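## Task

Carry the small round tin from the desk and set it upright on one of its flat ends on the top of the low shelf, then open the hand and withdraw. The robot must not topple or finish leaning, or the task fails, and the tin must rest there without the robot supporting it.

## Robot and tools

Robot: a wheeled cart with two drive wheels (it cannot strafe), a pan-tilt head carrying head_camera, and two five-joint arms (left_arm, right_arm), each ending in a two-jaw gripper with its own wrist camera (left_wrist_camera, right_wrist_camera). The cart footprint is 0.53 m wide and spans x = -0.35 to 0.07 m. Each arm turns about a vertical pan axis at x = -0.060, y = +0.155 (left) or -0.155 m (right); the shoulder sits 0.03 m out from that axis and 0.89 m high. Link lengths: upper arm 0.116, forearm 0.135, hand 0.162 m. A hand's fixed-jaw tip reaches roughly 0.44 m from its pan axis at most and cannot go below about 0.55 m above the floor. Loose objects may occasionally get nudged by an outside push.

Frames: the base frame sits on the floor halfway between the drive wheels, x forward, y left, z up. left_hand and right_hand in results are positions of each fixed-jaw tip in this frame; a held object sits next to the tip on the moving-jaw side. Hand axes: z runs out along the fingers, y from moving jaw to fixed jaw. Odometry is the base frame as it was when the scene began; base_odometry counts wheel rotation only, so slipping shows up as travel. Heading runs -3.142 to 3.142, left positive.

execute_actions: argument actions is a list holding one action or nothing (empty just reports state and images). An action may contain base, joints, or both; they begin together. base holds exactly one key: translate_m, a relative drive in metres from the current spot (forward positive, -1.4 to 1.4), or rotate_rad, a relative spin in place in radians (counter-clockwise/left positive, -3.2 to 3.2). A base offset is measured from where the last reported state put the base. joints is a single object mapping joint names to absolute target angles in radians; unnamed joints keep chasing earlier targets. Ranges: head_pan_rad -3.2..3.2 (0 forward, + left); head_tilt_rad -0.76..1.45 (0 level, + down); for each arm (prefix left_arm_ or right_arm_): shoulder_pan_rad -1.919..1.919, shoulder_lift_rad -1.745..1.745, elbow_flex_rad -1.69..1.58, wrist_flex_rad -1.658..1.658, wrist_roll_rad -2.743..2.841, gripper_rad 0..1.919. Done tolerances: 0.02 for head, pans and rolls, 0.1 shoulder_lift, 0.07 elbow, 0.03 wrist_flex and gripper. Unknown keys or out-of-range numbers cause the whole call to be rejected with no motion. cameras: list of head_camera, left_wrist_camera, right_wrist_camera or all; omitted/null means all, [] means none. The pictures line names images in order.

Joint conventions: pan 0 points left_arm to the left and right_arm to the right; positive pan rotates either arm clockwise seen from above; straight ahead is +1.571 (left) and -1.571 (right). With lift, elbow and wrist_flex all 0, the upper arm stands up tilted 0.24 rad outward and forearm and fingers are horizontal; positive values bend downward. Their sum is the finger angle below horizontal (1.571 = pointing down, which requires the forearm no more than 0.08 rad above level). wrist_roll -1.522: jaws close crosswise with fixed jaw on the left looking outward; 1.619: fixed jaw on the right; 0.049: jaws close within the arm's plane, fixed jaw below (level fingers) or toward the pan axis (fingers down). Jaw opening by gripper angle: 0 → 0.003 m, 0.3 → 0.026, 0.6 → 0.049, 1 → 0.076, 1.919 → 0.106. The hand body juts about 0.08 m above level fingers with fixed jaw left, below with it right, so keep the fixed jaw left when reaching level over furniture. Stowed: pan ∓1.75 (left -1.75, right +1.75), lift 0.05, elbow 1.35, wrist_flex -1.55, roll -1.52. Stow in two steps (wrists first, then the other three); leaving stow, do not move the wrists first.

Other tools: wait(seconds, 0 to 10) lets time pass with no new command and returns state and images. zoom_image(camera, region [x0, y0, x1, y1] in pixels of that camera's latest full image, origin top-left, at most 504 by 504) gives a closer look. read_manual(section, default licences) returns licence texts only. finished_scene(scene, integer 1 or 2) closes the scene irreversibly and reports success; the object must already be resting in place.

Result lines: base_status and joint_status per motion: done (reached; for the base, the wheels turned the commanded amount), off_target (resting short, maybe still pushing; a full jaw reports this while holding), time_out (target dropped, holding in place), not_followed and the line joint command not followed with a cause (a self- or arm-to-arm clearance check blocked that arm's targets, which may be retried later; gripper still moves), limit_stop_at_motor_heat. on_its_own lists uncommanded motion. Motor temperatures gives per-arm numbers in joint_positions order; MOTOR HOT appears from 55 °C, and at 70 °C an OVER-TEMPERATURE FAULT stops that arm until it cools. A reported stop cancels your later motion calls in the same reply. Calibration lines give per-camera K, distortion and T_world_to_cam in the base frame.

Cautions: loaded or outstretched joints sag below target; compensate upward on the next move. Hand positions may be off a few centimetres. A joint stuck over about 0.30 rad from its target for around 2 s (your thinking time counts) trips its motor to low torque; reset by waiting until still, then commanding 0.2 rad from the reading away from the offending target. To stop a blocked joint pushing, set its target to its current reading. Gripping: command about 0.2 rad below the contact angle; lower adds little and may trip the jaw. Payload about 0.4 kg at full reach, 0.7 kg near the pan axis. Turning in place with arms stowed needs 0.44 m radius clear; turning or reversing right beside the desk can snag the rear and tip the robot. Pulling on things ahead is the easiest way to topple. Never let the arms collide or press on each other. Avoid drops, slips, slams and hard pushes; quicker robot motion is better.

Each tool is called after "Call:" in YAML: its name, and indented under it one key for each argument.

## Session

Call:
execute_actions:
  actions:
    - {"joints":{"head_tilt_rad":0.4}}
  cameras: ["head_camera"]

Scene clock: 1.03 s.
Motor temperatures (°C, as the motors report them): left_arm=[30 30 30 35 29] | right_arm=[33 30 29 29 29]
base_odometry: x=+0.000 y=+0.000 heading=+0.000 (m, m, rad; odometry frame)
base_status: not commanded
joint_positions: head_pan_rad=-0.027 head_tilt_rad=+0.393 left_arm_shoulder_pan_rad=-1.751 left_arm_shoulder_lift_rad=+0.096 left_arm_elbow_flex_rad=+1.386 left_arm_wrist_flex_rad=-1.548 left_arm_wrist_roll_rad=-1.491 left_arm_gripper_rad=+1.920 right_arm_shoulder_pan_rad=+1.727 right_arm_shoulder_lift_rad=+0.039 right_arm_elbow_flex_rad=+1.394 right_arm_wrist_flex_rad=-1.472 right_arm_wrist_roll_rad=-1.517 right_arm_gripper_rad=+1.920
joint_status: all done
left_hand: x=-0.3010 y=+0.1031 z=+0.8797 quat_wxyz=(-0.055, -0.679, -0.072, +0.728) (m; base frame)
right_hand: x=-0.3050 y=-0.1241 z=+0.8784 quat_wxyz=(-0.058, +0.691, -0.053, -0.718) (m; base frame)
pictures: head_camera
camera_calibration (this result's frames):
head_camera: T_world_to_cam=[[-0.056481, -0.997902, 0.0316605, -0.0400173], [-0.372952, -0.00832775, -0.927813, 1.09823], [0.92613, -0.0642117, -0.371699, 0.460717], [0, 0, 0, 1]] pos_world=[-0.0193584, -0.00120411, 1.19146]
Images, in order (width x height): head_camera 644x476.

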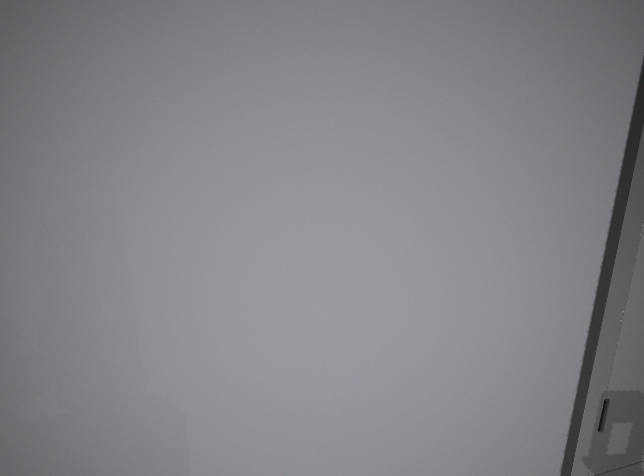

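Call:
execute_actions:
  actions:
    - {"joints":{"head_pan_rad":-1.4}}
  cameras: ["head_camera"]

Call:
execute_actions:
  actions:
    - {"joints":{"head_pan_rad":-2.3}}
  cameras: ["head_camera"]

Call:
execute_actions:
  actions:
    - {"joints":{"head_pan_rad":-3.15}}
  cameras: ["head_camera"]

Call:
execute_actions:
  actions:
    - {"joints":{"head_pan_rad":2.2}}
  cameras: ["head_camera"]

Call:
execute_actions:
  actions:
    - {"joints":{"head_pan_rad":1.3}}
  cameras: ["head_camera"]

Scene clock: 4.47 s.
Motor temperatures (°C, as the motors report them): left_arm=[30 30 30 35 29] | right_arm=[33 30 29 29 29]
base_odometry: x=+0.000 y=+0.000 heading=+0.000 (m, m, rad; odometry frame)
base_status: not commanded
joint_positions: head_pan_rad=-1.390 head_tilt_rad=+0.393 left_arm_shoulder_pan_rad=-1.751 left_arm_shoulder_lift_rad=+0.096 left_arm_elbow_flex_rad=+1.386 left_arm_wrist_flex_rad=-1.548 left_arm_wrist_roll_rad=-1.491 left_arm_gripper_rad=+1.920 right_arm_shoulder_pan_rad=+1.727 right_arm_shoulder_lift_rad=+0.039 right_arm_elbow_flex_rad=+1.394 right_arm_wrist_flex_rad=-1.472 right_arm_wrist_roll_rad=-1.517 right_arm_gripper_rad=+1.920
joint_status: all done
left_hand: x=-0.3010 y=+0.1031 z=+0.8797 quat_wxyz=(-0.055, -0.679, -0.072, +0.728) (m; base frame)
right_hand: x=-0.3050 y=-0.1241 z=+0.8784 quat_wxyz=(-0.058, +0.691, -0.053, -0.718) (m; base frame)
pictures: head_camera
camera_calibration (this result's frames):
head_camera: T_world_to_cam=[[-0.988141, -0.150249, 0.0316612, -0.0838061], [-0.0849628, 0.363263, -0.927805, 1.11175], [0.1279, -0.919492, -0.37172, 0.423225], [0, 0, 0, 1]] pos_world=[-0.0424853, -0.027298, 1.19146]
Images, in order (width x height): head_camera 644x476.

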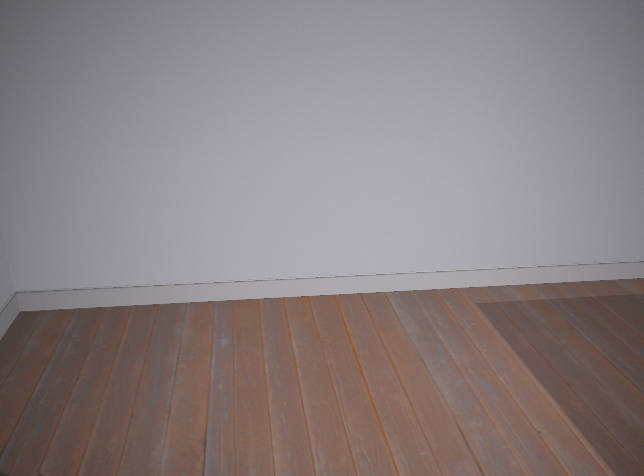

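Scene clock: 5.87 s.
Motor temperatures (°C, as the motors report them): left_arm=[30 30 30 35 29] | right_arm=[33 30 29 29 29]
base_odometry: x=+0.000 y=+0.000 heading=+0.000 (m, m, rad; odometry frame)
base_status: not commanded
joint_positions: head_pan_rad=-2.290 head_tilt_rad=+0.393 left_arm_shoulder_pan_rad=-1.751 left_arm_shoulder_lift_rad=+0.096 left_arm_elbow_flex_rad=+1.386 left_arm_wrist_flex_rad=-1.548 left_arm_wrist_roll_rad=-1.491 left_arm_gripper_rad=+1.920 right_arm_shoulder_pan_rad=+1.727 right_arm_shoulder_lift_rad=+0.039 right_arm_elbow_flex_rad=+1.394 right_arm_wrist_flex_rad=-1.472 right_arm_wrist_roll_rad=-1.517 right_arm_gripper_rad=+1.920
joint_status: all done
left_hand: x=-0.3010 y=+0.1031 z=+0.8797 quat_wxyz=(-0.055, -0.679, -0.072, +0.728) (m; base frame)
right_hand: x=-0.3050 y=-0.1241 z=+0.8784 quat_wxyz=(-0.058, +0.691, -0.053, -0.718) (m; base frame)
pictures: head_camera
camera_calibration (this result's frames):
head_camera: T_world_to_cam=[[-0.731933, 0.680641, 0.0316612, -0.0717644], [0.231741, 0.292364, -0.927804, 1.12664], [-0.640757, -0.671753, -0.371723, 0.387101], [0, 0, 0, 1]] pos_world=[-0.0655769, -0.0205053, 1.19146]
Images, in order (width x height): head_camera 644x476.

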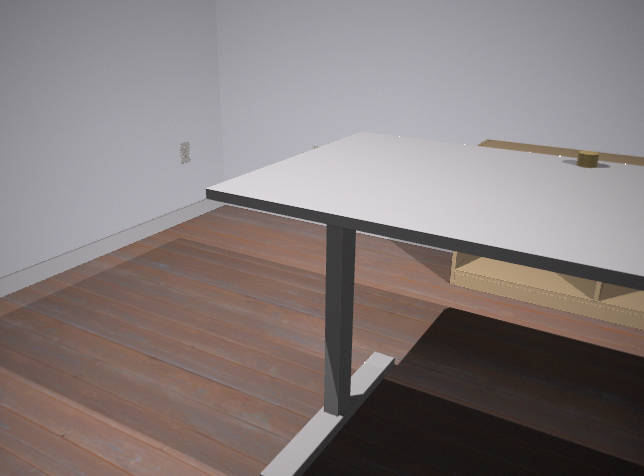

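Scene clock: 7.23 s.
Motor temperatures (°C, as the motors report them): left_arm=[30 30 30 35 29] | right_arm=[33 30 29 29 29]
base_odometry: x=+0.000 y=+0.000 heading=+0.000 (m, m, rad; odometry frame)
base_status: not commanded
joint_positions: head_pan_rad=-3.140 head_tilt_rad=+0.393 left_arm_shoulder_pan_rad=-1.751 left_arm_shoulder_lift_rad=+0.096 left_arm_elbow_flex_rad=+1.386 left_arm_wrist_flex_rad=-1.548 left_arm_wrist_roll_rad=-1.491 left_arm_gripper_rad=+1.920 right_arm_shoulder_pan_rad=+1.727 right_arm_shoulder_lift_rad=+0.039 right_arm_elbow_flex_rad=+1.394 right_arm_wrist_flex_rad=-1.472 right_arm_wrist_roll_rad=-1.517 right_arm_gripper_rad=+1.920
joint_status: all done
left_hand: x=-0.3010 y=+0.1031 z=+0.8797 quat_wxyz=(-0.055, -0.679, -0.072, +0.728) (m; base frame)
right_hand: x=-0.3050 y=-0.1241 z=+0.8784 quat_wxyz=(-0.058, +0.691, -0.053, -0.718) (m; base frame)
pictures: head_camera
camera_calibration (this result's frames):
head_camera: T_world_to_cam=[[0.0282864, 0.999098, 0.0316613, -0.0360342], [0.372594, 0.0188531, -0.927803, 1.13326], [-0.927563, 0.0380411, -0.371725, 0.373624], [0, 0, 0, 1]] pos_world=[-0.0746658, 0.000423295, 1.19146]
Images, in order (width x height): head_camera 644x476.

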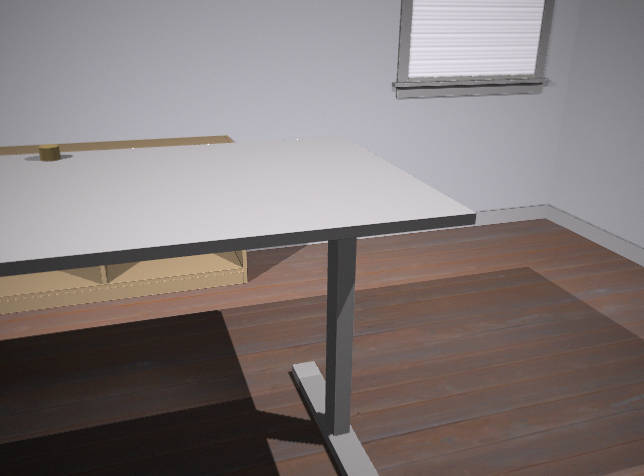

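Scene clock: 11.60 s.
Motor temperatures (°C, as the motors report them): left_arm=[30 30 30 35 29] | right_arm=[33 30 29 29 29]
base_odometry: x=+0.000 y=+0.000 heading=+0.000 (m, m, rad; odometry frame)
base_status: not commanded
joint_positions: head_pan_rad=+2.190 head_tilt_rad=+0.393 left_arm_shoulder_pan_rad=-1.751 left_arm_shoulder_lift_rad=+0.096 left_arm_elbow_flex_rad=+1.386 left_arm_wrist_flex_rad=-1.548 left_arm_wrist_roll_rad=-1.491 left_arm_gripper_rad=+1.920 right_arm_shoulder_pan_rad=+1.727 right_arm_shoulder_lift_rad=+0.039 right_arm_elbow_flex_rad=+1.394 right_arm_wrist_flex_rad=-1.472 right_arm_wrist_roll_rad=-1.517 right_arm_gripper_rad=+1.920
joint_status: all done
left_hand: x=-0.3010 y=+0.1031 z=+0.8797 quat_wxyz=(-0.055, -0.679, -0.072, +0.728) (m; base frame)
right_hand: x=-0.3050 y=-0.1241 z=+0.8784 quat_wxyz=(-0.058, +0.691, -0.053, -0.718) (m; base frame)
pictures: head_camera
camera_calibration (this result's frames):
head_camera: T_world_to_cam=[[0.830911, 0.555504, 0.0316613, 0.00168913], [0.231135, -0.292846, -0.927803, 1.12661], [-0.506127, 0.778239, -0.371726, 0.393432], [0, 0, 0, 1]] pos_world=[-0.0626758, 0.0228001, 1.19146]
Images, in order (width x height): head_camera 644x476.

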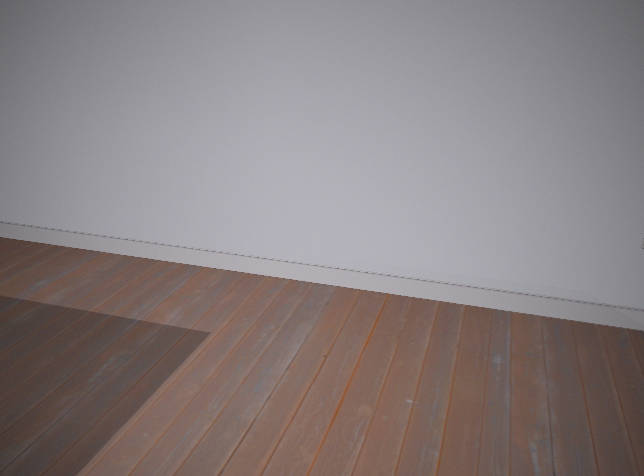

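Scene clock: 13.00 s.
Motor temperatures (°C, as the motors report them): left_arm=[30 30 30 35 29] | right_arm=[33 30 29 29 29]
base_odometry: x=+0.000 y=+0.000 heading=+0.000 (m, m, rad; odometry frame)
base_status: not commanded
joint_positions: head_pan_rad=+1.310 head_tilt_rad=+0.393 left_arm_shoulder_pan_rad=-1.751 left_arm_shoulder_lift_rad=+0.096 left_arm_elbow_flex_rad=+1.386 left_arm_wrist_flex_rad=-1.548 left_arm_wrist_roll_rad=-1.491 left_arm_gripper_rad=+1.920 right_arm_shoulder_pan_rad=+1.727 right_arm_shoulder_lift_rad=+0.039 right_arm_elbow_flex_rad=+1.394 right_arm_wrist_flex_rad=-1.472 right_arm_wrist_roll_rad=-1.517 right_arm_gripper_rad=+1.920
joint_status: all done
left_hand: x=-0.3010 y=+0.1031 z=+0.8797 quat_wxyz=(-0.055, -0.679, -0.072, +0.728) (m; base frame)
right_hand: x=-0.3050 y=-0.1241 z=+0.8784 quat_wxyz=(-0.058, +0.691, -0.053, -0.718) (m; base frame)
pictures: head_camera
camera_calibration (this result's frames):
head_camera: T_world_to_cam=[[0.957566, -0.28647, 0.0316613, 0.00764194], [-0.0784379, -0.364733, -0.927803, 1.11206], [0.277335, 0.885949, -0.371726, 0.430254], [0, 0, 0, 1]] pos_world=[-0.0394151, 0.0266091, 1.19146]
Images, in order (width x height): head_camera 644x476.

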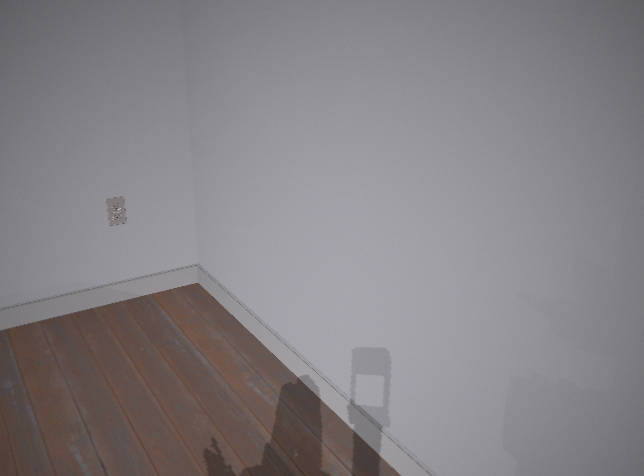

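Call:
execute_actions:
  actions:
    - {"base":{"translate_m":-0.5},"joints":{"head_pan_rad":0,"head_tilt_rad":0.5}}
  cameras: []

Call:
execute_actions:
  actions:
    - {"base":{"rotate_rad":2.18}}
  cameras: []

Call:
execute_actions:
  actions:
    - {"base":{"translate_m":1.14}}
  cameras: []

Call:
execute_actions:
  actions:
    - {"base":{"rotate_rad":1.28}}
  cameras: ["head_camera"]

Scene clock: 21.20 s.
Motor temperatures (°C, as the motors report them): left_arm=[30 30 30 35 29] | right_arm=[33 30 29 29 29]
base_odometry: x=-0.500 y=+0.000 heading=+0.000 (m, m, rad; odometry frame)
base_status: done
joint_positions: head_pan_rad=+0.010 head_tilt_rad=+0.494 left_arm_shoulder_pan_rad=-1.751 left_arm_shoulder_lift_rad=+0.096 left_arm_elbow_flex_rad=+1.386 left_arm_wrist_flex_rad=-1.548 left_arm_wrist_roll_rad=-1.491 left_arm_gripper_rad=+1.920 right_arm_shoulder_pan_rad=+1.727 right_arm_shoulder_lift_rad=+0.039 right_arm_elbow_flex_rad=+1.394 right_arm_wrist_flex_rad=-1.472 right_arm_wrist_roll_rad=-1.517 right_arm_gripper_rad=+1.920
joint_status: all done
left_hand: x=-0.3010 y=+0.1031 z=+0.8797 quat_wxyz=(-0.055, -0.679, -0.072, +0.728) (m; base frame)
right_hand: x=-0.3050 y=-0.1241 z=+0.8784 quat_wxyz=(-0.058, +0.691, -0.053, -0.718) (m; base frame)
pictures: none
No camera images: the call's "cameras" was empty. Leave "cameras" out to get every camera's image.

Scene clock: 24.60 s.
Motor temperatures (°C, as the motors report them): left_arm=[30 30 30 35 29] | right_arm=[33 30 29 29 29]
base_odometry: x=-0.501 y=+0.000 heading=+2.179 (m, m, rad; odometry frame)
base_status: done
joint_positions: head_pan_rad=+0.010 head_tilt_rad=+0.494 left_arm_shoulder_pan_rad=-1.751 left_arm_shoulder_lift_rad=+0.096 left_arm_elbow_flex_rad=+1.386 left_arm_wrist_flex_rad=-1.548 left_arm_wrist_roll_rad=-1.491 left_arm_gripper_rad=+1.920 right_arm_shoulder_pan_rad=+1.727 right_arm_shoulder_lift_rad=+0.039 right_arm_elbow_flex_rad=+1.394 right_arm_wrist_flex_rad=-1.472 right_arm_wrist_roll_rad=-1.517 right_arm_gripper_rad=+1.920
joint_status: not commanded
left_hand: x=-0.3010 y=+0.1031 z=+0.8797 quat_wxyz=(-0.055, -0.679, -0.072, +0.728) (m; base frame)
right_hand: x=-0.3050 y=-0.1241 z=+0.8784 quat_wxyz=(-0.058, +0.691, -0.053, -0.718) (m; base frame)
pictures: none
No camera images: the call's "cameras" was empty. Leave "cameras" out to get every camera's image.

Scene clock: 31.13 s.
Motor temperatures (°C, as the motors report them): left_arm=[30 30 30 35 29] | right_arm=[33 30 29 29 29]
base_odometry: x=-1.154 y=+0.935 heading=+2.179 (m, m, rad; odometry frame)
base_status: done
joint_positions: head_pan_rad=+0.010 head_tilt_rad=+0.494 left_arm_shoulder_pan_rad=-1.751 left_arm_shoulder_lift_rad=+0.096 left_arm_elbow_flex_rad=+1.386 left_arm_wrist_flex_rad=-1.548 left_arm_wrist_roll_rad=-1.491 left_arm_gripper_rad=+1.920 right_arm_shoulder_pan_rad=+1.727 right_arm_shoulder_lift_rad=+0.039 right_arm_elbow_flex_rad=+1.394 right_arm_wrist_flex_rad=-1.472 right_arm_wrist_roll_rad=-1.517 right_arm_gripper_rad=+1.920
joint_status: not commanded
left_hand: x=-0.3010 y=+0.1031 z=+0.8797 quat_wxyz=(-0.055, -0.679, -0.072, +0.728) (m; base frame)
right_hand: x=-0.3050 y=-0.1241 z=+0.8784 quat_wxyz=(-0.058, +0.691, -0.053, -0.718) (m; base frame)
pictures: none
No camera images: the call's "cameras" was empty. Leave "cameras" out to get every camera's image.

Scene clock: 33.43 s.
Motor temperatures (°C, as the motors report them): left_arm=[30 30 30 35 29] | right_arm=[33 30 29 29 29]
base_odometry: x=-1.153 y=+0.934 heading=-2.825 (m, m, rad; odometry frame)
base_status: done
joint_positions: head_pan_rad=+0.010 head_tilt_rad=+0.494 left_arm_shoulder_pan_rad=-1.751 left_arm_shoulder_lift_rad=+0.096 left_arm_elbow_flex_rad=+1.386 left_arm_wrist_flex_rad=-1.548 left_arm_wrist_roll_rad=-1.491 left_arm_gripper_rad=+1.920 right_arm_shoulder_pan_rad=+1.727 right_arm_shoulder_lift_rad=+0.039 right_arm_elbow_flex_rad=+1.394 right_arm_wrist_flex_rad=-1.472 right_arm_wrist_roll_rad=-1.517 right_arm_gripper_rad=+1.920
joint_status: not commanded
left_hand: x=-0.3010 y=+0.1031 z=+0.8797 quat_wxyz=(-0.055, -0.679, -0.072, +0.728) (m; base frame)
right_hand: x=-0.3050 y=-0.1241 z=+0.8784 quat_wxyz=(-0.058, +0.691, -0.053, -0.718) (m; base frame)
pictures: head_camera
camera_calibration (this result's frames):
head_camera: T_world_to_cam=[[-0.0166366, -0.999266, 0.0345029, -0.0414162], [-0.463743, -0.02286, -0.885675, 1.04546], [0.885814, -0.0307351, -0.463022, 0.563935], [0, 0, 0, 1]] pos_world=[-0.0154068, -0.00015404, 1.18848]
Images, in order (width x height): head_camera 644x476.

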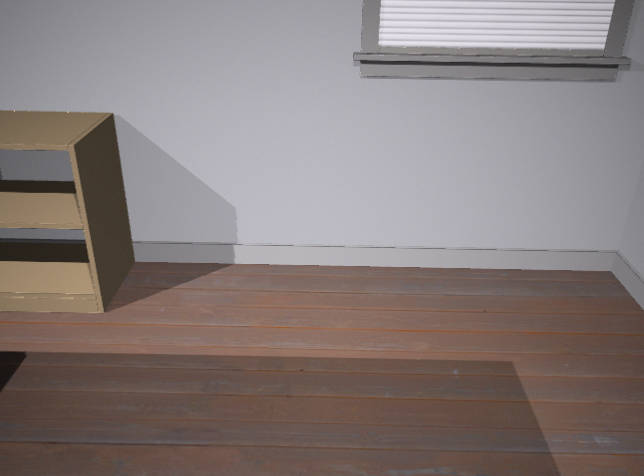

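Call:
execute_actions:
  actions:
    - {"base":{"translate_m":1.32}}
  cameras: []

Call:
execute_actions:
  actions:
    - {"base":{"rotate_rad":1.57}}
  cameras: ["head_camera"]

Scene clock: 41.97 s.
Motor temperatures (°C, as the motors report them): left_arm=[30 30 30 35 29] | right_arm=[33 30 29 29 29]
base_odometry: x=-2.407 y=+0.523 heading=-2.826 (m, m, rad; odometry frame)
base_status: done
joint_positions: head_pan_rad=+0.010 head_tilt_rad=+0.494 left_arm_shoulder_pan_rad=-1.751 left_arm_shoulder_lift_rad=+0.096 left_arm_elbow_flex_rad=+1.386 left_arm_wrist_flex_rad=-1.548 left_arm_wrist_roll_rad=-1.491 left_arm_gripper_rad=+1.920 right_arm_shoulder_pan_rad=+1.727 right_arm_shoulder_lift_rad=+0.039 right_arm_elbow_flex_rad=+1.394 right_arm_wrist_flex_rad=-1.472 right_arm_wrist_roll_rad=-1.517 right_arm_gripper_rad=+1.920
joint_status: not commanded
left_hand: x=-0.3010 y=+0.1031 z=+0.8797 quat_wxyz=(-0.055, -0.679, -0.072, +0.728) (m; base frame)
right_hand: x=-0.3050 y=-0.1241 z=+0.8784 quat_wxyz=(-0.058, +0.691, -0.053, -0.718) (m; base frame)
pictures: none
No camera images: the call's "cameras" was empty. Leave "cameras" out to get every camera's image.

Scene clock: 44.63 s.
Motor temperatures (°C, as the motors report them): left_arm=[30 30 30 35 29] | right_arm=[33 30 29 29 29]
base_odometry: x=-2.407 y=+0.523 heading=-1.257 (m, m, rad; odometry frame)
base_status: done
joint_positions: head_pan_rad=+0.010 head_tilt_rad=+0.494 left_arm_shoulder_pan_rad=-1.751 left_arm_shoulder_lift_rad=+0.096 left_arm_elbow_flex_rad=+1.386 left_arm_wrist_flex_rad=-1.548 left_arm_wrist_roll_rad=-1.491 left_arm_gripper_rad=+1.920 right_arm_shoulder_pan_rad=+1.727 right_arm_shoulder_lift_rad=+0.039 right_arm_elbow_flex_rad=+1.394 right_arm_wrist_flex_rad=-1.472 right_arm_wrist_roll_rad=-1.517 right_arm_gripper_rad=+1.920
joint_status: not commanded
left_hand: x=-0.3010 y=+0.1031 z=+0.8797 quat_wxyz=(-0.055, -0.679, -0.072, +0.728) (m; base frame)
right_hand: x=-0.3050 y=-0.1241 z=+0.8784 quat_wxyz=(-0.058, +0.691, -0.053, -0.718) (m; base frame)
pictures: head_camera
camera_calibration (this result's frames):
head_camera: T_world_to_cam=[[-0.0166457, -0.999266, 0.0345032, -0.041417], [-0.463753, -0.0228557, -0.88567, 1.04545], [0.885808, -0.0307436, -0.463032, 0.563946], [0, 0, 0, 1]] pos_world=[-0.0154064, -0.000154336, 1.18848]
Images, in order (width x height): head_camera 644x476.

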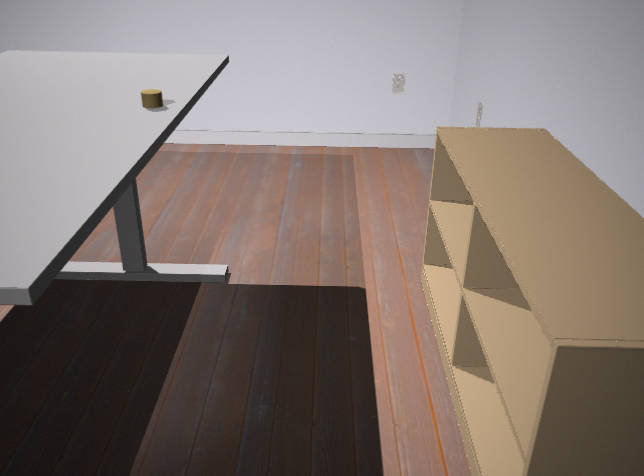

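Call:
execute_actions:
  actions:
    - {"base":{"translate_m":1.4},"joints":{"head_pan_rad":1.0,"head_tilt_rad":0.9,"left_arm_shoulder_lift_rad":-0.3,"left_arm_elbow_flex_rad":0.6,"left_arm_wrist_flex_rad":-0.3}}
  cameras: ["head_camera"]

Scene clock: 53.77 s.
Motor temperatures (°C, as the motors report them): left_arm=[30 30 30 35 29] | right_arm=[33 30 29 29 29]
base_odometry: x=-1.974 y=-0.808 heading=-1.258 (m, m, rad; odometry frame)
base_status: done
joint_positions: head_pan_rad=+0.990 head_tilt_rad=+0.895 left_arm_shoulder_pan_rad=-1.751 left_arm_shoulder_lift_rad=-0.265 left_arm_elbow_flex_rad=+0.637 left_arm_wrist_flex_rad=-0.306 left_arm_wrist_roll_rad=-1.491 left_arm_gripper_rad=+1.920 right_arm_shoulder_pan_rad=+1.727 right_arm_shoulder_lift_rad=+0.039 right_arm_elbow_flex_rad=+1.394 right_arm_wrist_flex_rad=-1.472 right_arm_wrist_roll_rad=-1.517 right_arm_gripper_rad=+1.920
joint_status: all done
left_hand: x=-0.3691 y=+0.0907 z=+0.9545 quat_wxyz=(-0.051, -0.726, -0.077, +0.681) (m; base frame)
right_hand: x=-0.3050 y=-0.1241 z=+0.8784 quat_wxyz=(-0.058, +0.691, -0.053, -0.718) (m; base frame)
pictures: head_camera
camera_calibration (this result's frames):
head_camera: T_world_to_cam=[[0.829273, -0.557254, 0.0421284, -0.0104354], [-0.40872, -0.656188, -0.634323, 0.758739], [0.381123, 0.508808, -0.771919, 0.895755], [0, 0, 0, 1]] pos_world=[-0.0226279, 0.0362921, 1.17318]
Images, in order (width x height): head_camera 644x476.

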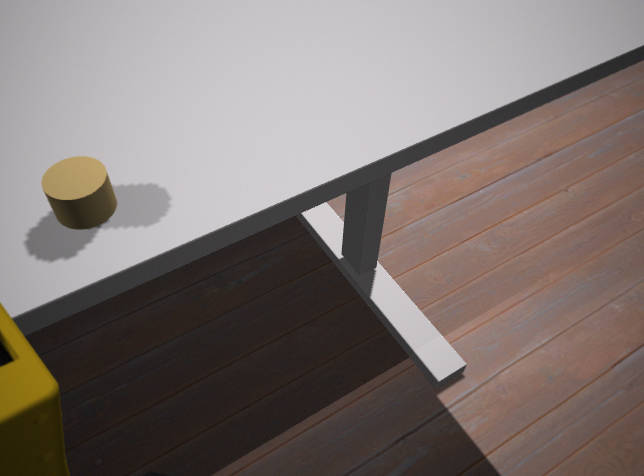

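Call:
execute_actions:
  actions:
    - {"joints":{"left_arm_shoulder_pan_rad":0.13,"left_arm_shoulder_lift_rad":0.0,"left_arm_elbow_flex_rad":0.33,"left_arm_wrist_flex_rad":0.4,"left_arm_gripper_rad":1.6}}
  cameras: ["head_camera","left_wrist_camera"]

Scene clock: 57.47 s.
Motor temperatures (°C, as the motors report them): left_arm=[30 30 30 35 29] | right_arm=[33 30 29 29 29]
base_odometry: x=-1.974 y=-0.808 heading=-1.258 (m, m, rad; odometry frame)
base_status: not commanded
joint_positions: head_pan_rad=+0.990 head_tilt_rad=+0.895 left_arm_shoulder_pan_rad=+0.123 left_arm_shoulder_lift_rad=+0.008 left_arm_elbow_flex_rad=+0.366 left_arm_wrist_flex_rad=+0.392 left_arm_wrist_roll_rad=-1.491 left_arm_gripper_rad=+1.609 right_arm_shoulder_pan_rad=+1.727 right_arm_shoulder_lift_rad=+0.039 right_arm_elbow_flex_rad=+1.394 right_arm_wrist_flex_rad=-1.472 right_arm_wrist_roll_rad=-1.517 right_arm_gripper_rad=+1.920
joint_status: all done
left_hand: x=-0.0306 y=+0.4558 z=+0.8502 quat_wxyz=(+0.297, -0.620, +0.680, +0.255) (m; base frame)
right_hand: x=-0.3050 y=-0.1241 z=+0.8784 quat_wxyz=(-0.058, +0.691, -0.053, -0.718) (m; base frame)
pictures: head_camera, left_wrist_camera
camera_calibration (this result's frames):
head_camera: T_world_to_cam=[[0.829273, -0.557254, 0.0421284, -0.0104354], [-0.408719, -0.656188, -0.634323, 0.758739], [0.381123, 0.508808, -0.771919, 0.895755], [0, 0, 0, 1]] pos_world=[-0.0226279, 0.0362921, 1.17318]
left_wrist_camera: T_world_to_cam=[[0.994475, -0.104978, 0.000156509, 0.0744941], [-0.101567, -0.962542, -0.251392, 0.673239], [0.0265412, 0.249987, -0.967885, 0.778499], [0, 0, 0, 1]] pos_world=[-0.0263658, 0.461226, 0.922733]
Images, in order (width x height): head_camera 644x476, left_wrist_camera 644x476.

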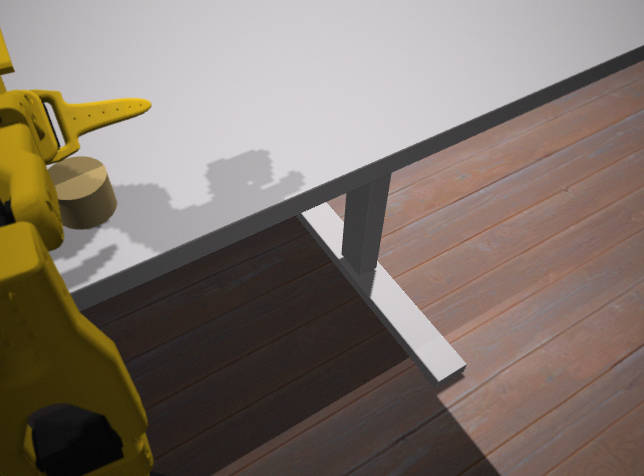

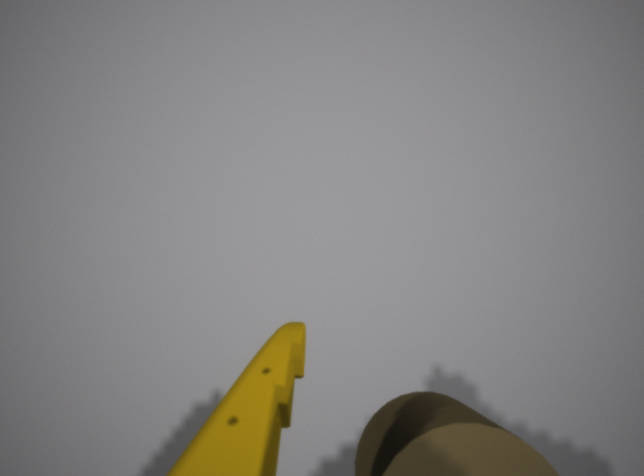

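Call:
execute_actions:
  actions:
    - {"joints":{"left_arm_shoulder_pan_rad":0.17,"left_arm_shoulder_lift_rad":-0.1,"left_arm_elbow_flex_rad":0.53,"left_arm_wrist_flex_rad":0.55}}
  cameras: ["left_wrist_camera"]

Call:
execute_actions:
  actions:
    - {"joints":{"left_arm_shoulder_lift_rad":0.08,"left_arm_wrist_flex_rad":0.45}}
  cameras: ["head_camera","left_wrist_camera"]

Scene clock: 61.20 s.
Motor temperatures (°C, as the motors report them): left_arm=[30 30 30 35 29] | right_arm=[33 30 29 29 29]
base_odometry: x=-1.974 y=-0.808 heading=-1.258 (m, m, rad; odometry frame)
base_status: not commanded
joint_positions: head_pan_rad=+0.990 head_tilt_rad=+0.895 left_arm_shoulder_pan_rad=+0.161 left_arm_shoulder_lift_rad=-0.059 left_arm_elbow_flex_rad=+0.535 left_arm_wrist_flex_rad=+0.541 left_arm_wrist_roll_rad=-1.491 left_arm_gripper_rad=+1.609 right_arm_shoulder_pan_rad=+1.727 right_arm_shoulder_lift_rad=+0.039 right_arm_elbow_flex_rad=+1.394 right_arm_wrist_flex_rad=-1.472 right_arm_wrist_roll_rad=-1.517 right_arm_gripper_rad=+1.920
joint_status: all done
left_hand: x=-0.0261 y=+0.4110 z=+0.8142 quat_wxyz=(+0.211, -0.634, +0.723, +0.174) (m; base frame)
right_hand: x=-0.3050 y=-0.1241 z=+0.8784 quat_wxyz=(-0.058, +0.691, -0.053, -0.718) (m; base frame)
pictures: left_wrist_camera
camera_calibration (this result's frames):
left_wrist_camera: T_world_to_cam=[[0.989636, -0.143539, -0.00426717, 0.0847072], [-0.143556, -0.989634, -0.00411745, 0.430238], [-0.00363192, 0.00468735, -0.999982, 0.880872], [0, 0, 0, 1]] pos_world=[-0.0188667, 0.433808, 0.882989]
Images, in order (width x height): left_wrist_camera 644x476.

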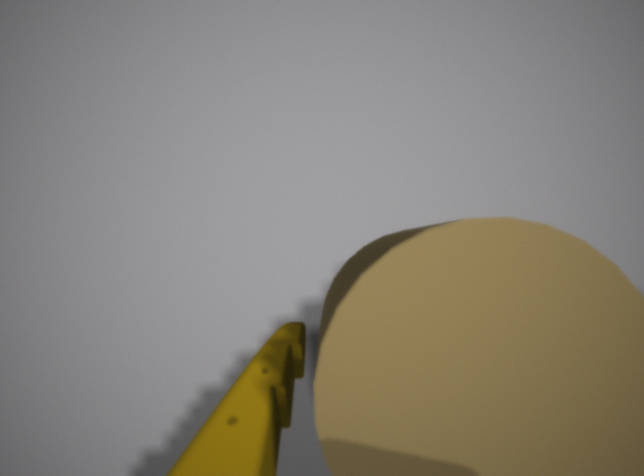

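Scene clock: 62.00 s.
Motor temperatures (°C, as the motors report them): left_arm=[30 30 30 35 29] | right_arm=[33 30 29 29 29]
base_odometry: x=-1.974 y=-0.808 heading=-1.258 (m, m, rad; odometry frame)
base_status: not commanded
joint_positions: head_pan_rad=+0.990 head_tilt_rad=+0.895 left_arm_shoulder_pan_rad=+0.161 left_arm_shoulder_lift_rad=+0.011 left_arm_elbow_flex_rad=+0.515 left_arm_wrist_flex_rad=+0.450 left_arm_wrist_roll_rad=-1.491 left_arm_gripper_rad=+1.609 right_arm_shoulder_pan_rad=+1.727 right_arm_shoulder_lift_rad=+0.039 right_arm_elbow_flex_rad=+1.394 right_arm_wrist_flex_rad=-1.472 right_arm_wrist_roll_rad=-1.517 right_arm_gripper_rad=+1.920
joint_status: all done
left_hand: x=-0.0245 y=+0.4212 z=+0.8098 quat_wxyz=(+0.226, -0.631, +0.719, +0.186) (m; base frame)
right_hand: x=-0.3050 y=-0.1241 z=+0.8784 quat_wxyz=(-0.058, +0.691, -0.053, -0.718) (m; base frame)
pictures: head_camera, left_wrist_camera
camera_calibration (this result's frames):
head_camera: T_world_to_cam=[[0.829273, -0.557254, 0.0421284, -0.0104354], [-0.40872, -0.656188, -0.634323, 0.758739], [0.381123, 0.508808, -0.771919, 0.895756], [0, 0, 0, 1]] pos_world=[-0.0226279, 0.0362921, 1.17318]
left_wrist_camera: T_world_to_cam=[[0.989661, -0.143384, -0.00357232, 0.0838822], [-0.143402, -0.988687, -0.0439808, 0.472427], [0.00277425, 0.0440383, -0.999026, 0.8592], [0, 0, 0, 1]] pos_world=[-0.0176516, 0.441272, 0.87944]
Images, in order (width x height): head_camera 644x476, left_wrist_camera 644x476.

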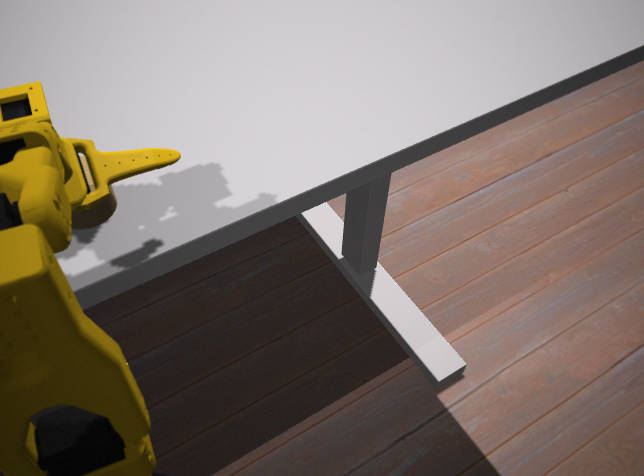

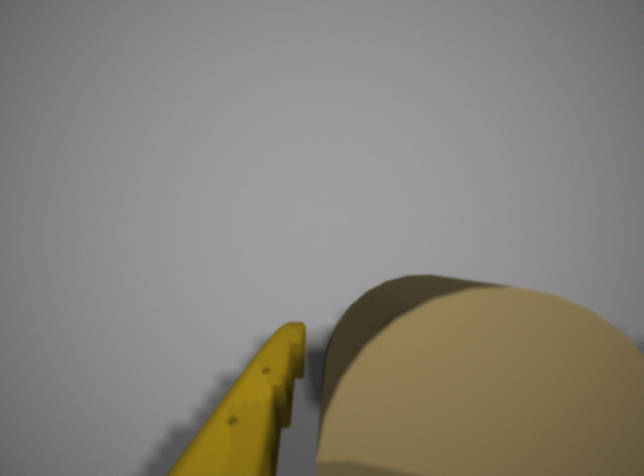

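Call:
execute_actions:
  actions:
    - {"joints":{"left_arm_shoulder_pan_rad":0.14,"left_arm_shoulder_lift_rad":-0.2,"left_arm_elbow_flex_rad":0.7,"left_arm_wrist_flex_rad":0.6,"left_arm_gripper_rad":1.1}}
  cameras: ["left_wrist_camera"]

Call:
execute_actions:
  actions:
    - {"joints":{"left_arm_shoulder_lift_rad":0.0,"left_arm_wrist_flex_rad":0.5}}
  cameras: ["head_camera","left_wrist_camera"]

Scene clock: 65.03 s.
Motor temperatures (°C, as the motors report them): left_arm=[30 30 30 35 29] | right_arm=[33 30 29 29 29]
base_odometry: x=-1.974 y=-0.808 heading=-1.258 (m, m, rad; odometry frame)
base_status: not commanded
joint_positions: head_pan_rad=+0.990 head_tilt_rad=+0.895 left_arm_shoulder_pan_rad=+0.149 left_arm_shoulder_lift_rad=-0.197 left_arm_elbow_flex_rad=+0.680 left_arm_wrist_flex_rad=+0.573 left_arm_wrist_roll_rad=-1.491 left_arm_gripper_rad=+1.109 right_arm_shoulder_pan_rad=+1.727 right_arm_shoulder_lift_rad=+0.039 right_arm_elbow_flex_rad=+1.394 right_arm_wrist_flex_rad=-1.472 right_arm_wrist_roll_rad=-1.517 right_arm_gripper_rad=+1.920
joint_status: all done
left_hand: x=-0.0325 y=+0.3898 z=+0.8119 quat_wxyz=(+0.195, -0.642, +0.723, +0.163) (m; base frame)
right_hand: x=-0.3050 y=-0.1241 z=+0.8784 quat_wxyz=(-0.058, +0.691, -0.053, -0.718) (m; base frame)
pictures: left_wrist_camera
camera_calibration (this result's frames):
left_wrist_camera: T_world_to_cam=[[0.991295, -0.131565, -0.00495522, 0.083922], [-0.131307, -0.990697, 0.0357524, 0.376758], [-0.00961291, -0.0347906, -0.999348, 0.89329], [0, 0, 0, 1]] pos_world=[-0.0251333, 0.415373, 0.879653]
Images, in order (width x height): left_wrist_camera 644x476.

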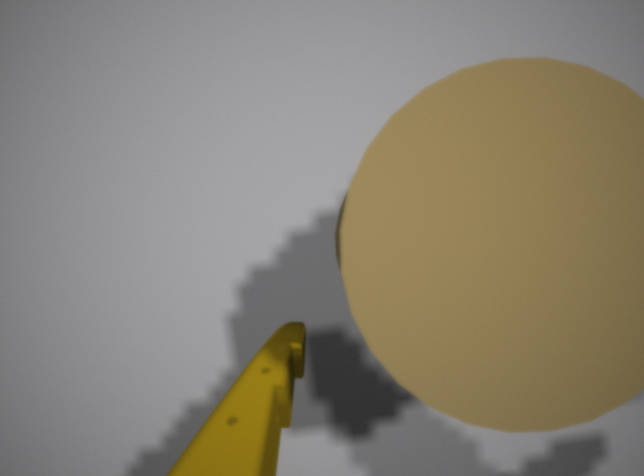

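Scene clock: 65.87 s.
Motor temperatures (°C, as the motors report them): left_arm=[30 30 30 35 29] | right_arm=[33 30 29 29 29]
base_odometry: x=-1.974 y=-0.808 heading=-1.258 (m, m, rad; odometry frame)
base_status: not commanded
joint_positions: head_pan_rad=+0.990 head_tilt_rad=+0.895 left_arm_shoulder_pan_rad=+0.149 left_arm_shoulder_lift_rad=-0.124 left_arm_elbow_flex_rad=+0.653 left_arm_wrist_flex_rad=+0.493 left_arm_wrist_roll_rad=-1.491 left_arm_gripper_rad=+1.109 right_arm_shoulder_pan_rad=+1.727 right_arm_shoulder_lift_rad=+0.039 right_arm_elbow_flex_rad=+1.394 right_arm_wrist_flex_rad=-1.472 right_arm_wrist_roll_rad=-1.517 right_arm_gripper_rad=+1.920
joint_status: left_arm_shoulder_lift_rad off_target (ended at -0.123, target +0.000); the others done
left_hand: x=-0.0310 y=+0.4001 z=+0.8083 quat_wxyz=(+0.208, -0.639, +0.720, +0.173) (m; base frame)
right_hand: x=-0.3050 y=-0.1241 z=+0.8784 quat_wxyz=(-0.058, +0.691, -0.053, -0.718) (m; base frame)
pictures: head_camera, left_wrist_camera
camera_calibration (this result's frames):
head_camera: T_world_to_cam=[[0.829273, -0.557254, 0.0421284, -0.0104354], [-0.40872, -0.656188, -0.634322, 0.758738], [0.381123, 0.508808, -0.77192, 0.895756], [0, 0, 0, 1]] pos_world=[-0.0226278, 0.0362921, 1.17318]
left_wrist_camera: T_world_to_cam=[[0.991318, -0.13141, -0.00437349, 0.0831946], [-0.131402, -0.991327, 0.00201754, 0.414782], [-0.00460068, -0.00142534, -0.999988, 0.877464], [0, 0, 0, 1]] pos_world=[-0.0239322, 0.423368, 0.876981]
Images, in order (width x height): head_camera 644x476, left_wrist_camera 644x476.

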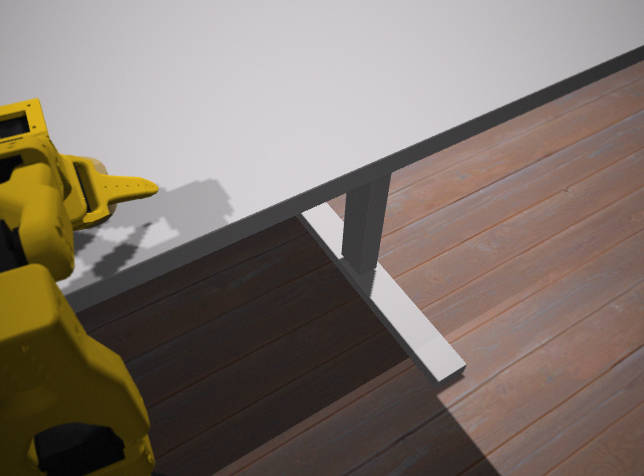

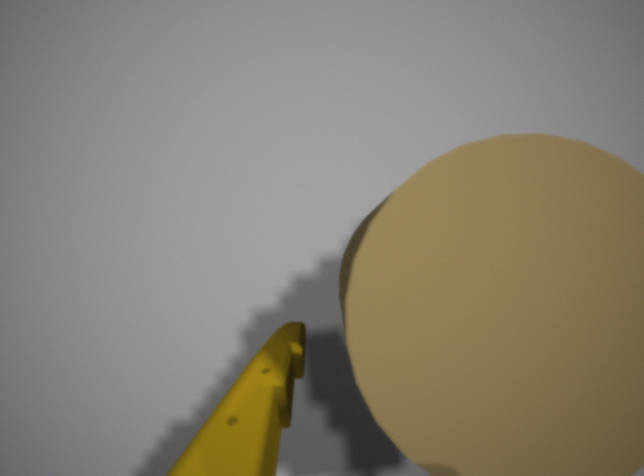

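Call:
execute_actions:
  actions:
    - {"joints":{"left_arm_shoulder_lift_rad":-0.14,"left_arm_gripper_rad":0.5}}
  cameras: ["left_wrist_camera"]

Scene clock: 68.90 s.
Motor temperatures (°C, as the motors report them): left_arm=[30 30 30 35 29] | right_arm=[33 30 29 29 29]
base_odometry: x=-1.974 y=-0.808 heading=-1.258 (m, m, rad; odometry frame)
base_status: not commanded
joint_positions: head_pan_rad=+0.990 head_tilt_rad=+0.895 left_arm_shoulder_pan_rad=+0.146 left_arm_shoulder_lift_rad=-0.144 left_arm_elbow_flex_rad=+0.660 left_arm_wrist_flex_rad=+0.493 left_arm_wrist_roll_rad=-1.491 left_arm_gripper_rad=+0.512 right_arm_shoulder_pan_rad=+1.727 right_arm_shoulder_lift_rad=+0.039 right_arm_elbow_flex_rad=+1.394 right_arm_wrist_flex_rad=-1.472 right_arm_wrist_roll_rad=-1.517 right_arm_gripper_rad=+1.920
joint_status: all done
left_hand: x=-0.0317 y=+0.4003 z=+0.8111 quat_wxyz=(+0.212, -0.639, +0.717, +0.178) (m; base frame)
right_hand: x=-0.3050 y=-0.1241 z=+0.8784 quat_wxyz=(-0.058, +0.691, -0.053, -0.718) (m; base frame)
pictures: left_wrist_camera
camera_calibration (this result's frames):
left_wrist_camera: T_world_to_cam=[[0.991725, -0.128316, -0.00416068, 0.0825633], [-0.128353, -0.991676, -0.0102523, 0.425103], [-0.00281051, 0.0107015, -0.999939, 0.875376], [0, 0, 0, 1]] pos_world=[-0.0248567, 0.422791, 0.880024]
Images, in order (width x height): left_wrist_camera 644x476.

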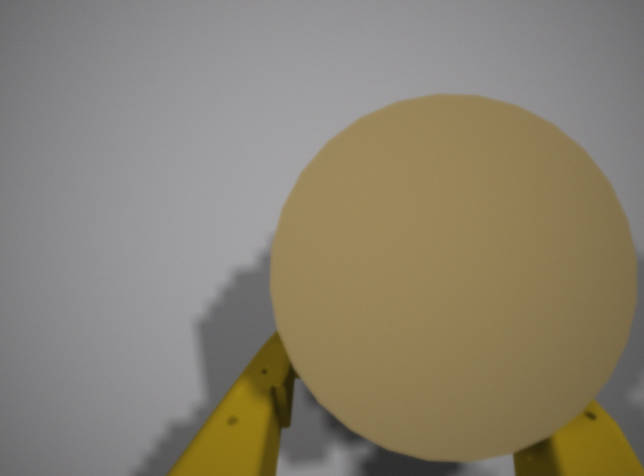

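Call:
execute_actions:
  actions:
    - {"joints":{"left_arm_shoulder_lift_rad":-0.3,"left_arm_gripper_rad":1.3}}
  cameras: []

Call:
execute_actions:
  actions:
    - {"joints":{"left_arm_shoulder_pan_rad":0.11,"left_arm_shoulder_lift_rad":-0.15,"left_arm_elbow_flex_rad":0.42,"left_arm_wrist_flex_rad":0.5}}
  cameras: []

Call:
execute_actions:
  actions:
    - {"joints":{"left_arm_shoulder_lift_rad":0.1,"left_arm_wrist_flex_rad":0.42}}
  cameras: ["head_camera","left_wrist_camera"]

Scene clock: 71.70 s.
Motor temperatures (°C, as the motors report them): left_arm=[30 30 30 35 29] | right_arm=[33 30 29 29 29]
base_odometry: x=-1.974 y=-0.808 heading=-1.258 (m, m, rad; odometry frame)
base_status: not commanded
joint_positions: head_pan_rad=+0.990 head_tilt_rad=+0.895 left_arm_shoulder_pan_rad=+0.146 left_arm_shoulder_lift_rad=-0.263 left_arm_elbow_flex_rad=+0.705 left_arm_wrist_flex_rad=+0.493 left_arm_wrist_roll_rad=-1.491 left_arm_gripper_rad=+1.290 right_arm_shoulder_pan_rad=+1.727 right_arm_shoulder_lift_rad=+0.039 right_arm_elbow_flex_rad=+1.394 right_arm_wrist_flex_rad=-1.472 right_arm_wrist_roll_rad=-1.517 right_arm_gripper_rad=+1.920
joint_status: all done
left_hand: x=-0.0316 y=+0.4008 z=+0.8276 quat_wxyz=(+0.240, -0.632, +0.709, +0.201) (m; base frame)
right_hand: x=-0.3050 y=-0.1241 z=+0.8784 quat_wxyz=(-0.058, +0.691, -0.053, -0.718) (m; base frame)
pictures: none
No camera images: the call's "cameras" was empty. Leave "cameras" out to get every camera's image.

Scene clock: 72.63 s.
Motor temperatures (°C, as the motors report them): left_arm=[30 30 30 35 29] | right_arm=[33 30 29 29 29]
base_odometry: x=-1.974 y=-0.808 heading=-1.258 (m, m, rad; odometry frame)
base_status: not commanded
joint_positions: head_pan_rad=+0.990 head_tilt_rad=+0.895 left_arm_shoulder_pan_rad=+0.118 left_arm_shoulder_lift_rad=-0.147 left_arm_elbow_flex_rad=+0.456 left_arm_wrist_flex_rad=+0.493 left_arm_wrist_roll_rad=-1.491 left_arm_gripper_rad=+1.291 right_arm_shoulder_pan_rad=+1.727 right_arm_shoulder_lift_rad=+0.039 right_arm_elbow_flex_rad=+1.394 right_arm_wrist_flex_rad=-1.472 right_arm_wrist_roll_rad=-1.517 right_arm_gripper_rad=+1.920
joint_status: all done
left_hand: x=-0.0342 y=+0.4368 z=+0.8575 quat_wxyz=(+0.284, -0.626, +0.684, +0.244) (m; base frame)
right_hand: x=-0.3050 y=-0.1241 z=+0.8784 quat_wxyz=(-0.058, +0.691, -0.053, -0.718) (m; base frame)
pictures: none
No camera images: the call's "cameras" was empty. Leave "cameras" out to get every camera's image.

Scene clock: 73.53 s.
Motor temperatures (°C, as the motors report them): left_arm=[30 30 30 35 29] | right_arm=[33 30 29 29 29]
base_odometry: x=-1.974 y=-0.808 heading=-1.258 (m, m, rad; odometry frame)
base_status: not commanded
joint_positions: head_pan_rad=+0.990 head_tilt_rad=+0.895 left_arm_shoulder_pan_rad=+0.118 left_arm_shoulder_lift_rad=+0.090 left_arm_elbow_flex_rad=+0.426 left_arm_wrist_flex_rad=+0.427 left_arm_wrist_roll_rad=-1.491 left_arm_gripper_rad=+1.291 right_arm_shoulder_pan_rad=+1.727 right_arm_shoulder_lift_rad=+0.039 right_arm_elbow_flex_rad=+1.394 right_arm_wrist_flex_rad=-1.472 right_arm_wrist_roll_rad=-1.517 right_arm_gripper_rad=+1.920
joint_status: all done
left_hand: x=-0.0343 y=+0.4362 z=+0.8115 quat_wxyz=(+0.234, -0.642, +0.701, +0.202) (m; base frame)
right_hand: x=-0.3050 y=-0.1241 z=+0.8784 quat_wxyz=(-0.058, +0.691, -0.053, -0.718) (m; base frame)
pictures: head_camera, left_wrist_camera
camera_calibration (this result's frames):
head_camera: T_world_to_cam=[[0.829273, -0.557253, 0.0421284, -0.0104354], [-0.408721, -0.656191, -0.634318, 0.758733], [0.38112, 0.508805, -0.771923, 0.89576], [0, 0, 0, 1]] pos_world=[-0.0226278, 0.0362922, 1.17318]
left_wrist_camera: T_world_to_cam=[[0.994918, -0.100648, -0.00297989, 0.0768263], [-0.100575, -0.991894, -0.0776592, 0.516107], [0.0048605, 0.0775642, -0.996976, 0.844099], [0, 0, 0, 1]] pos_world=[-0.0286313, 0.454184, 0.881855]
Images, in order (width x height): head_camera 644x476, left_wrist_camera 644x476.

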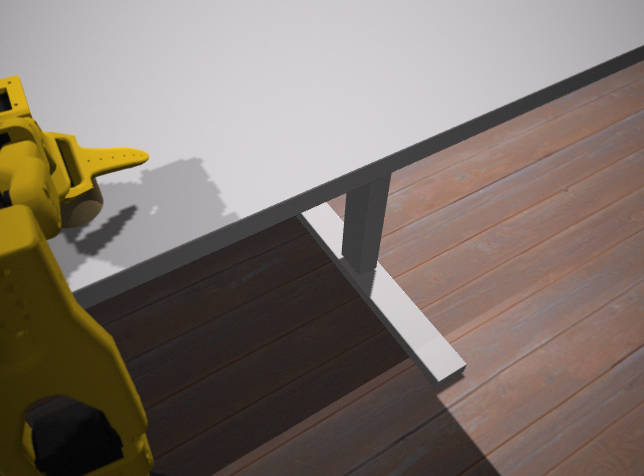

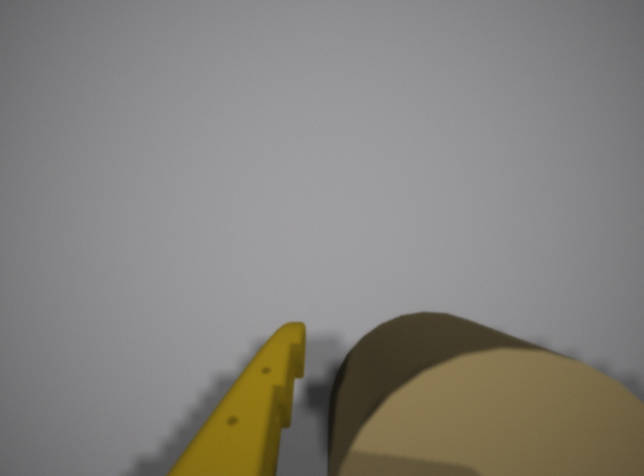

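Call:
execute_actions:
  actions:
    - {"joints":{"left_arm_shoulder_lift_rad":0.05,"left_arm_elbow_flex_rad":0.48,"left_arm_gripper_rad":0.55}}
  cameras: ["left_wrist_camera"]

Scene clock: 75.77 s.
Motor temperatures (°C, as the motors report them): left_arm=[30 30 30 35 29] | right_arm=[33 30 29 29 29]
base_odometry: x=-1.974 y=-0.808 heading=-1.258 (m, m, rad; odometry frame)
base_status: not commanded
joint_positions: head_pan_rad=+0.990 head_tilt_rad=+0.895 left_arm_shoulder_pan_rad=+0.118 left_arm_shoulder_lift_rad=+0.047 left_arm_elbow_flex_rad=+0.464 left_arm_wrist_flex_rad=+0.423 left_arm_wrist_roll_rad=-1.491 left_arm_gripper_rad=+0.662 right_arm_shoulder_pan_rad=+1.727 right_arm_shoulder_lift_rad=+0.039 right_arm_elbow_flex_rad=+1.394 right_arm_wrist_flex_rad=-1.472 right_arm_wrist_roll_rad=-1.517 right_arm_gripper_rad=+1.920
joint_status: left_arm_gripper_rad off_target (ended at +0.662, target +0.550); the others done
left_hand: x=-0.0347 y=+0.4330 z=+0.8145 quat_wxyz=(+0.237, -0.641, +0.700, +0.204) (m; base frame)
right_hand: x=-0.3050 y=-0.1241 z=+0.8784 quat_wxyz=(-0.058, +0.691, -0.053, -0.718) (m; base frame)
pictures: left_wrist_camera
camera_calibration (this result's frames):
left_wrist_camera: T_world_to_cam=[[0.994921, -0.100621, -0.0028177, 0.0767491], [-0.100485, -0.991142, -0.0868305, 0.52023], [0.00594427, 0.0866726, -0.996219, 0.842773], [0, 0, 0, 1]] pos_world=[-0.0290936, 0.450299, 0.884974]
Images, in order (width x height): left_wrist_camera 644x476.

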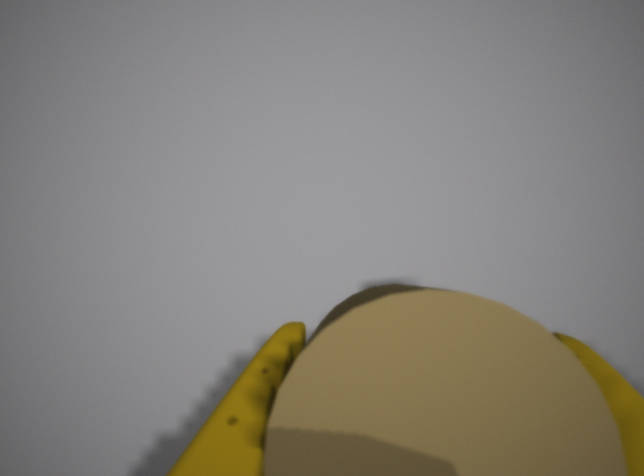

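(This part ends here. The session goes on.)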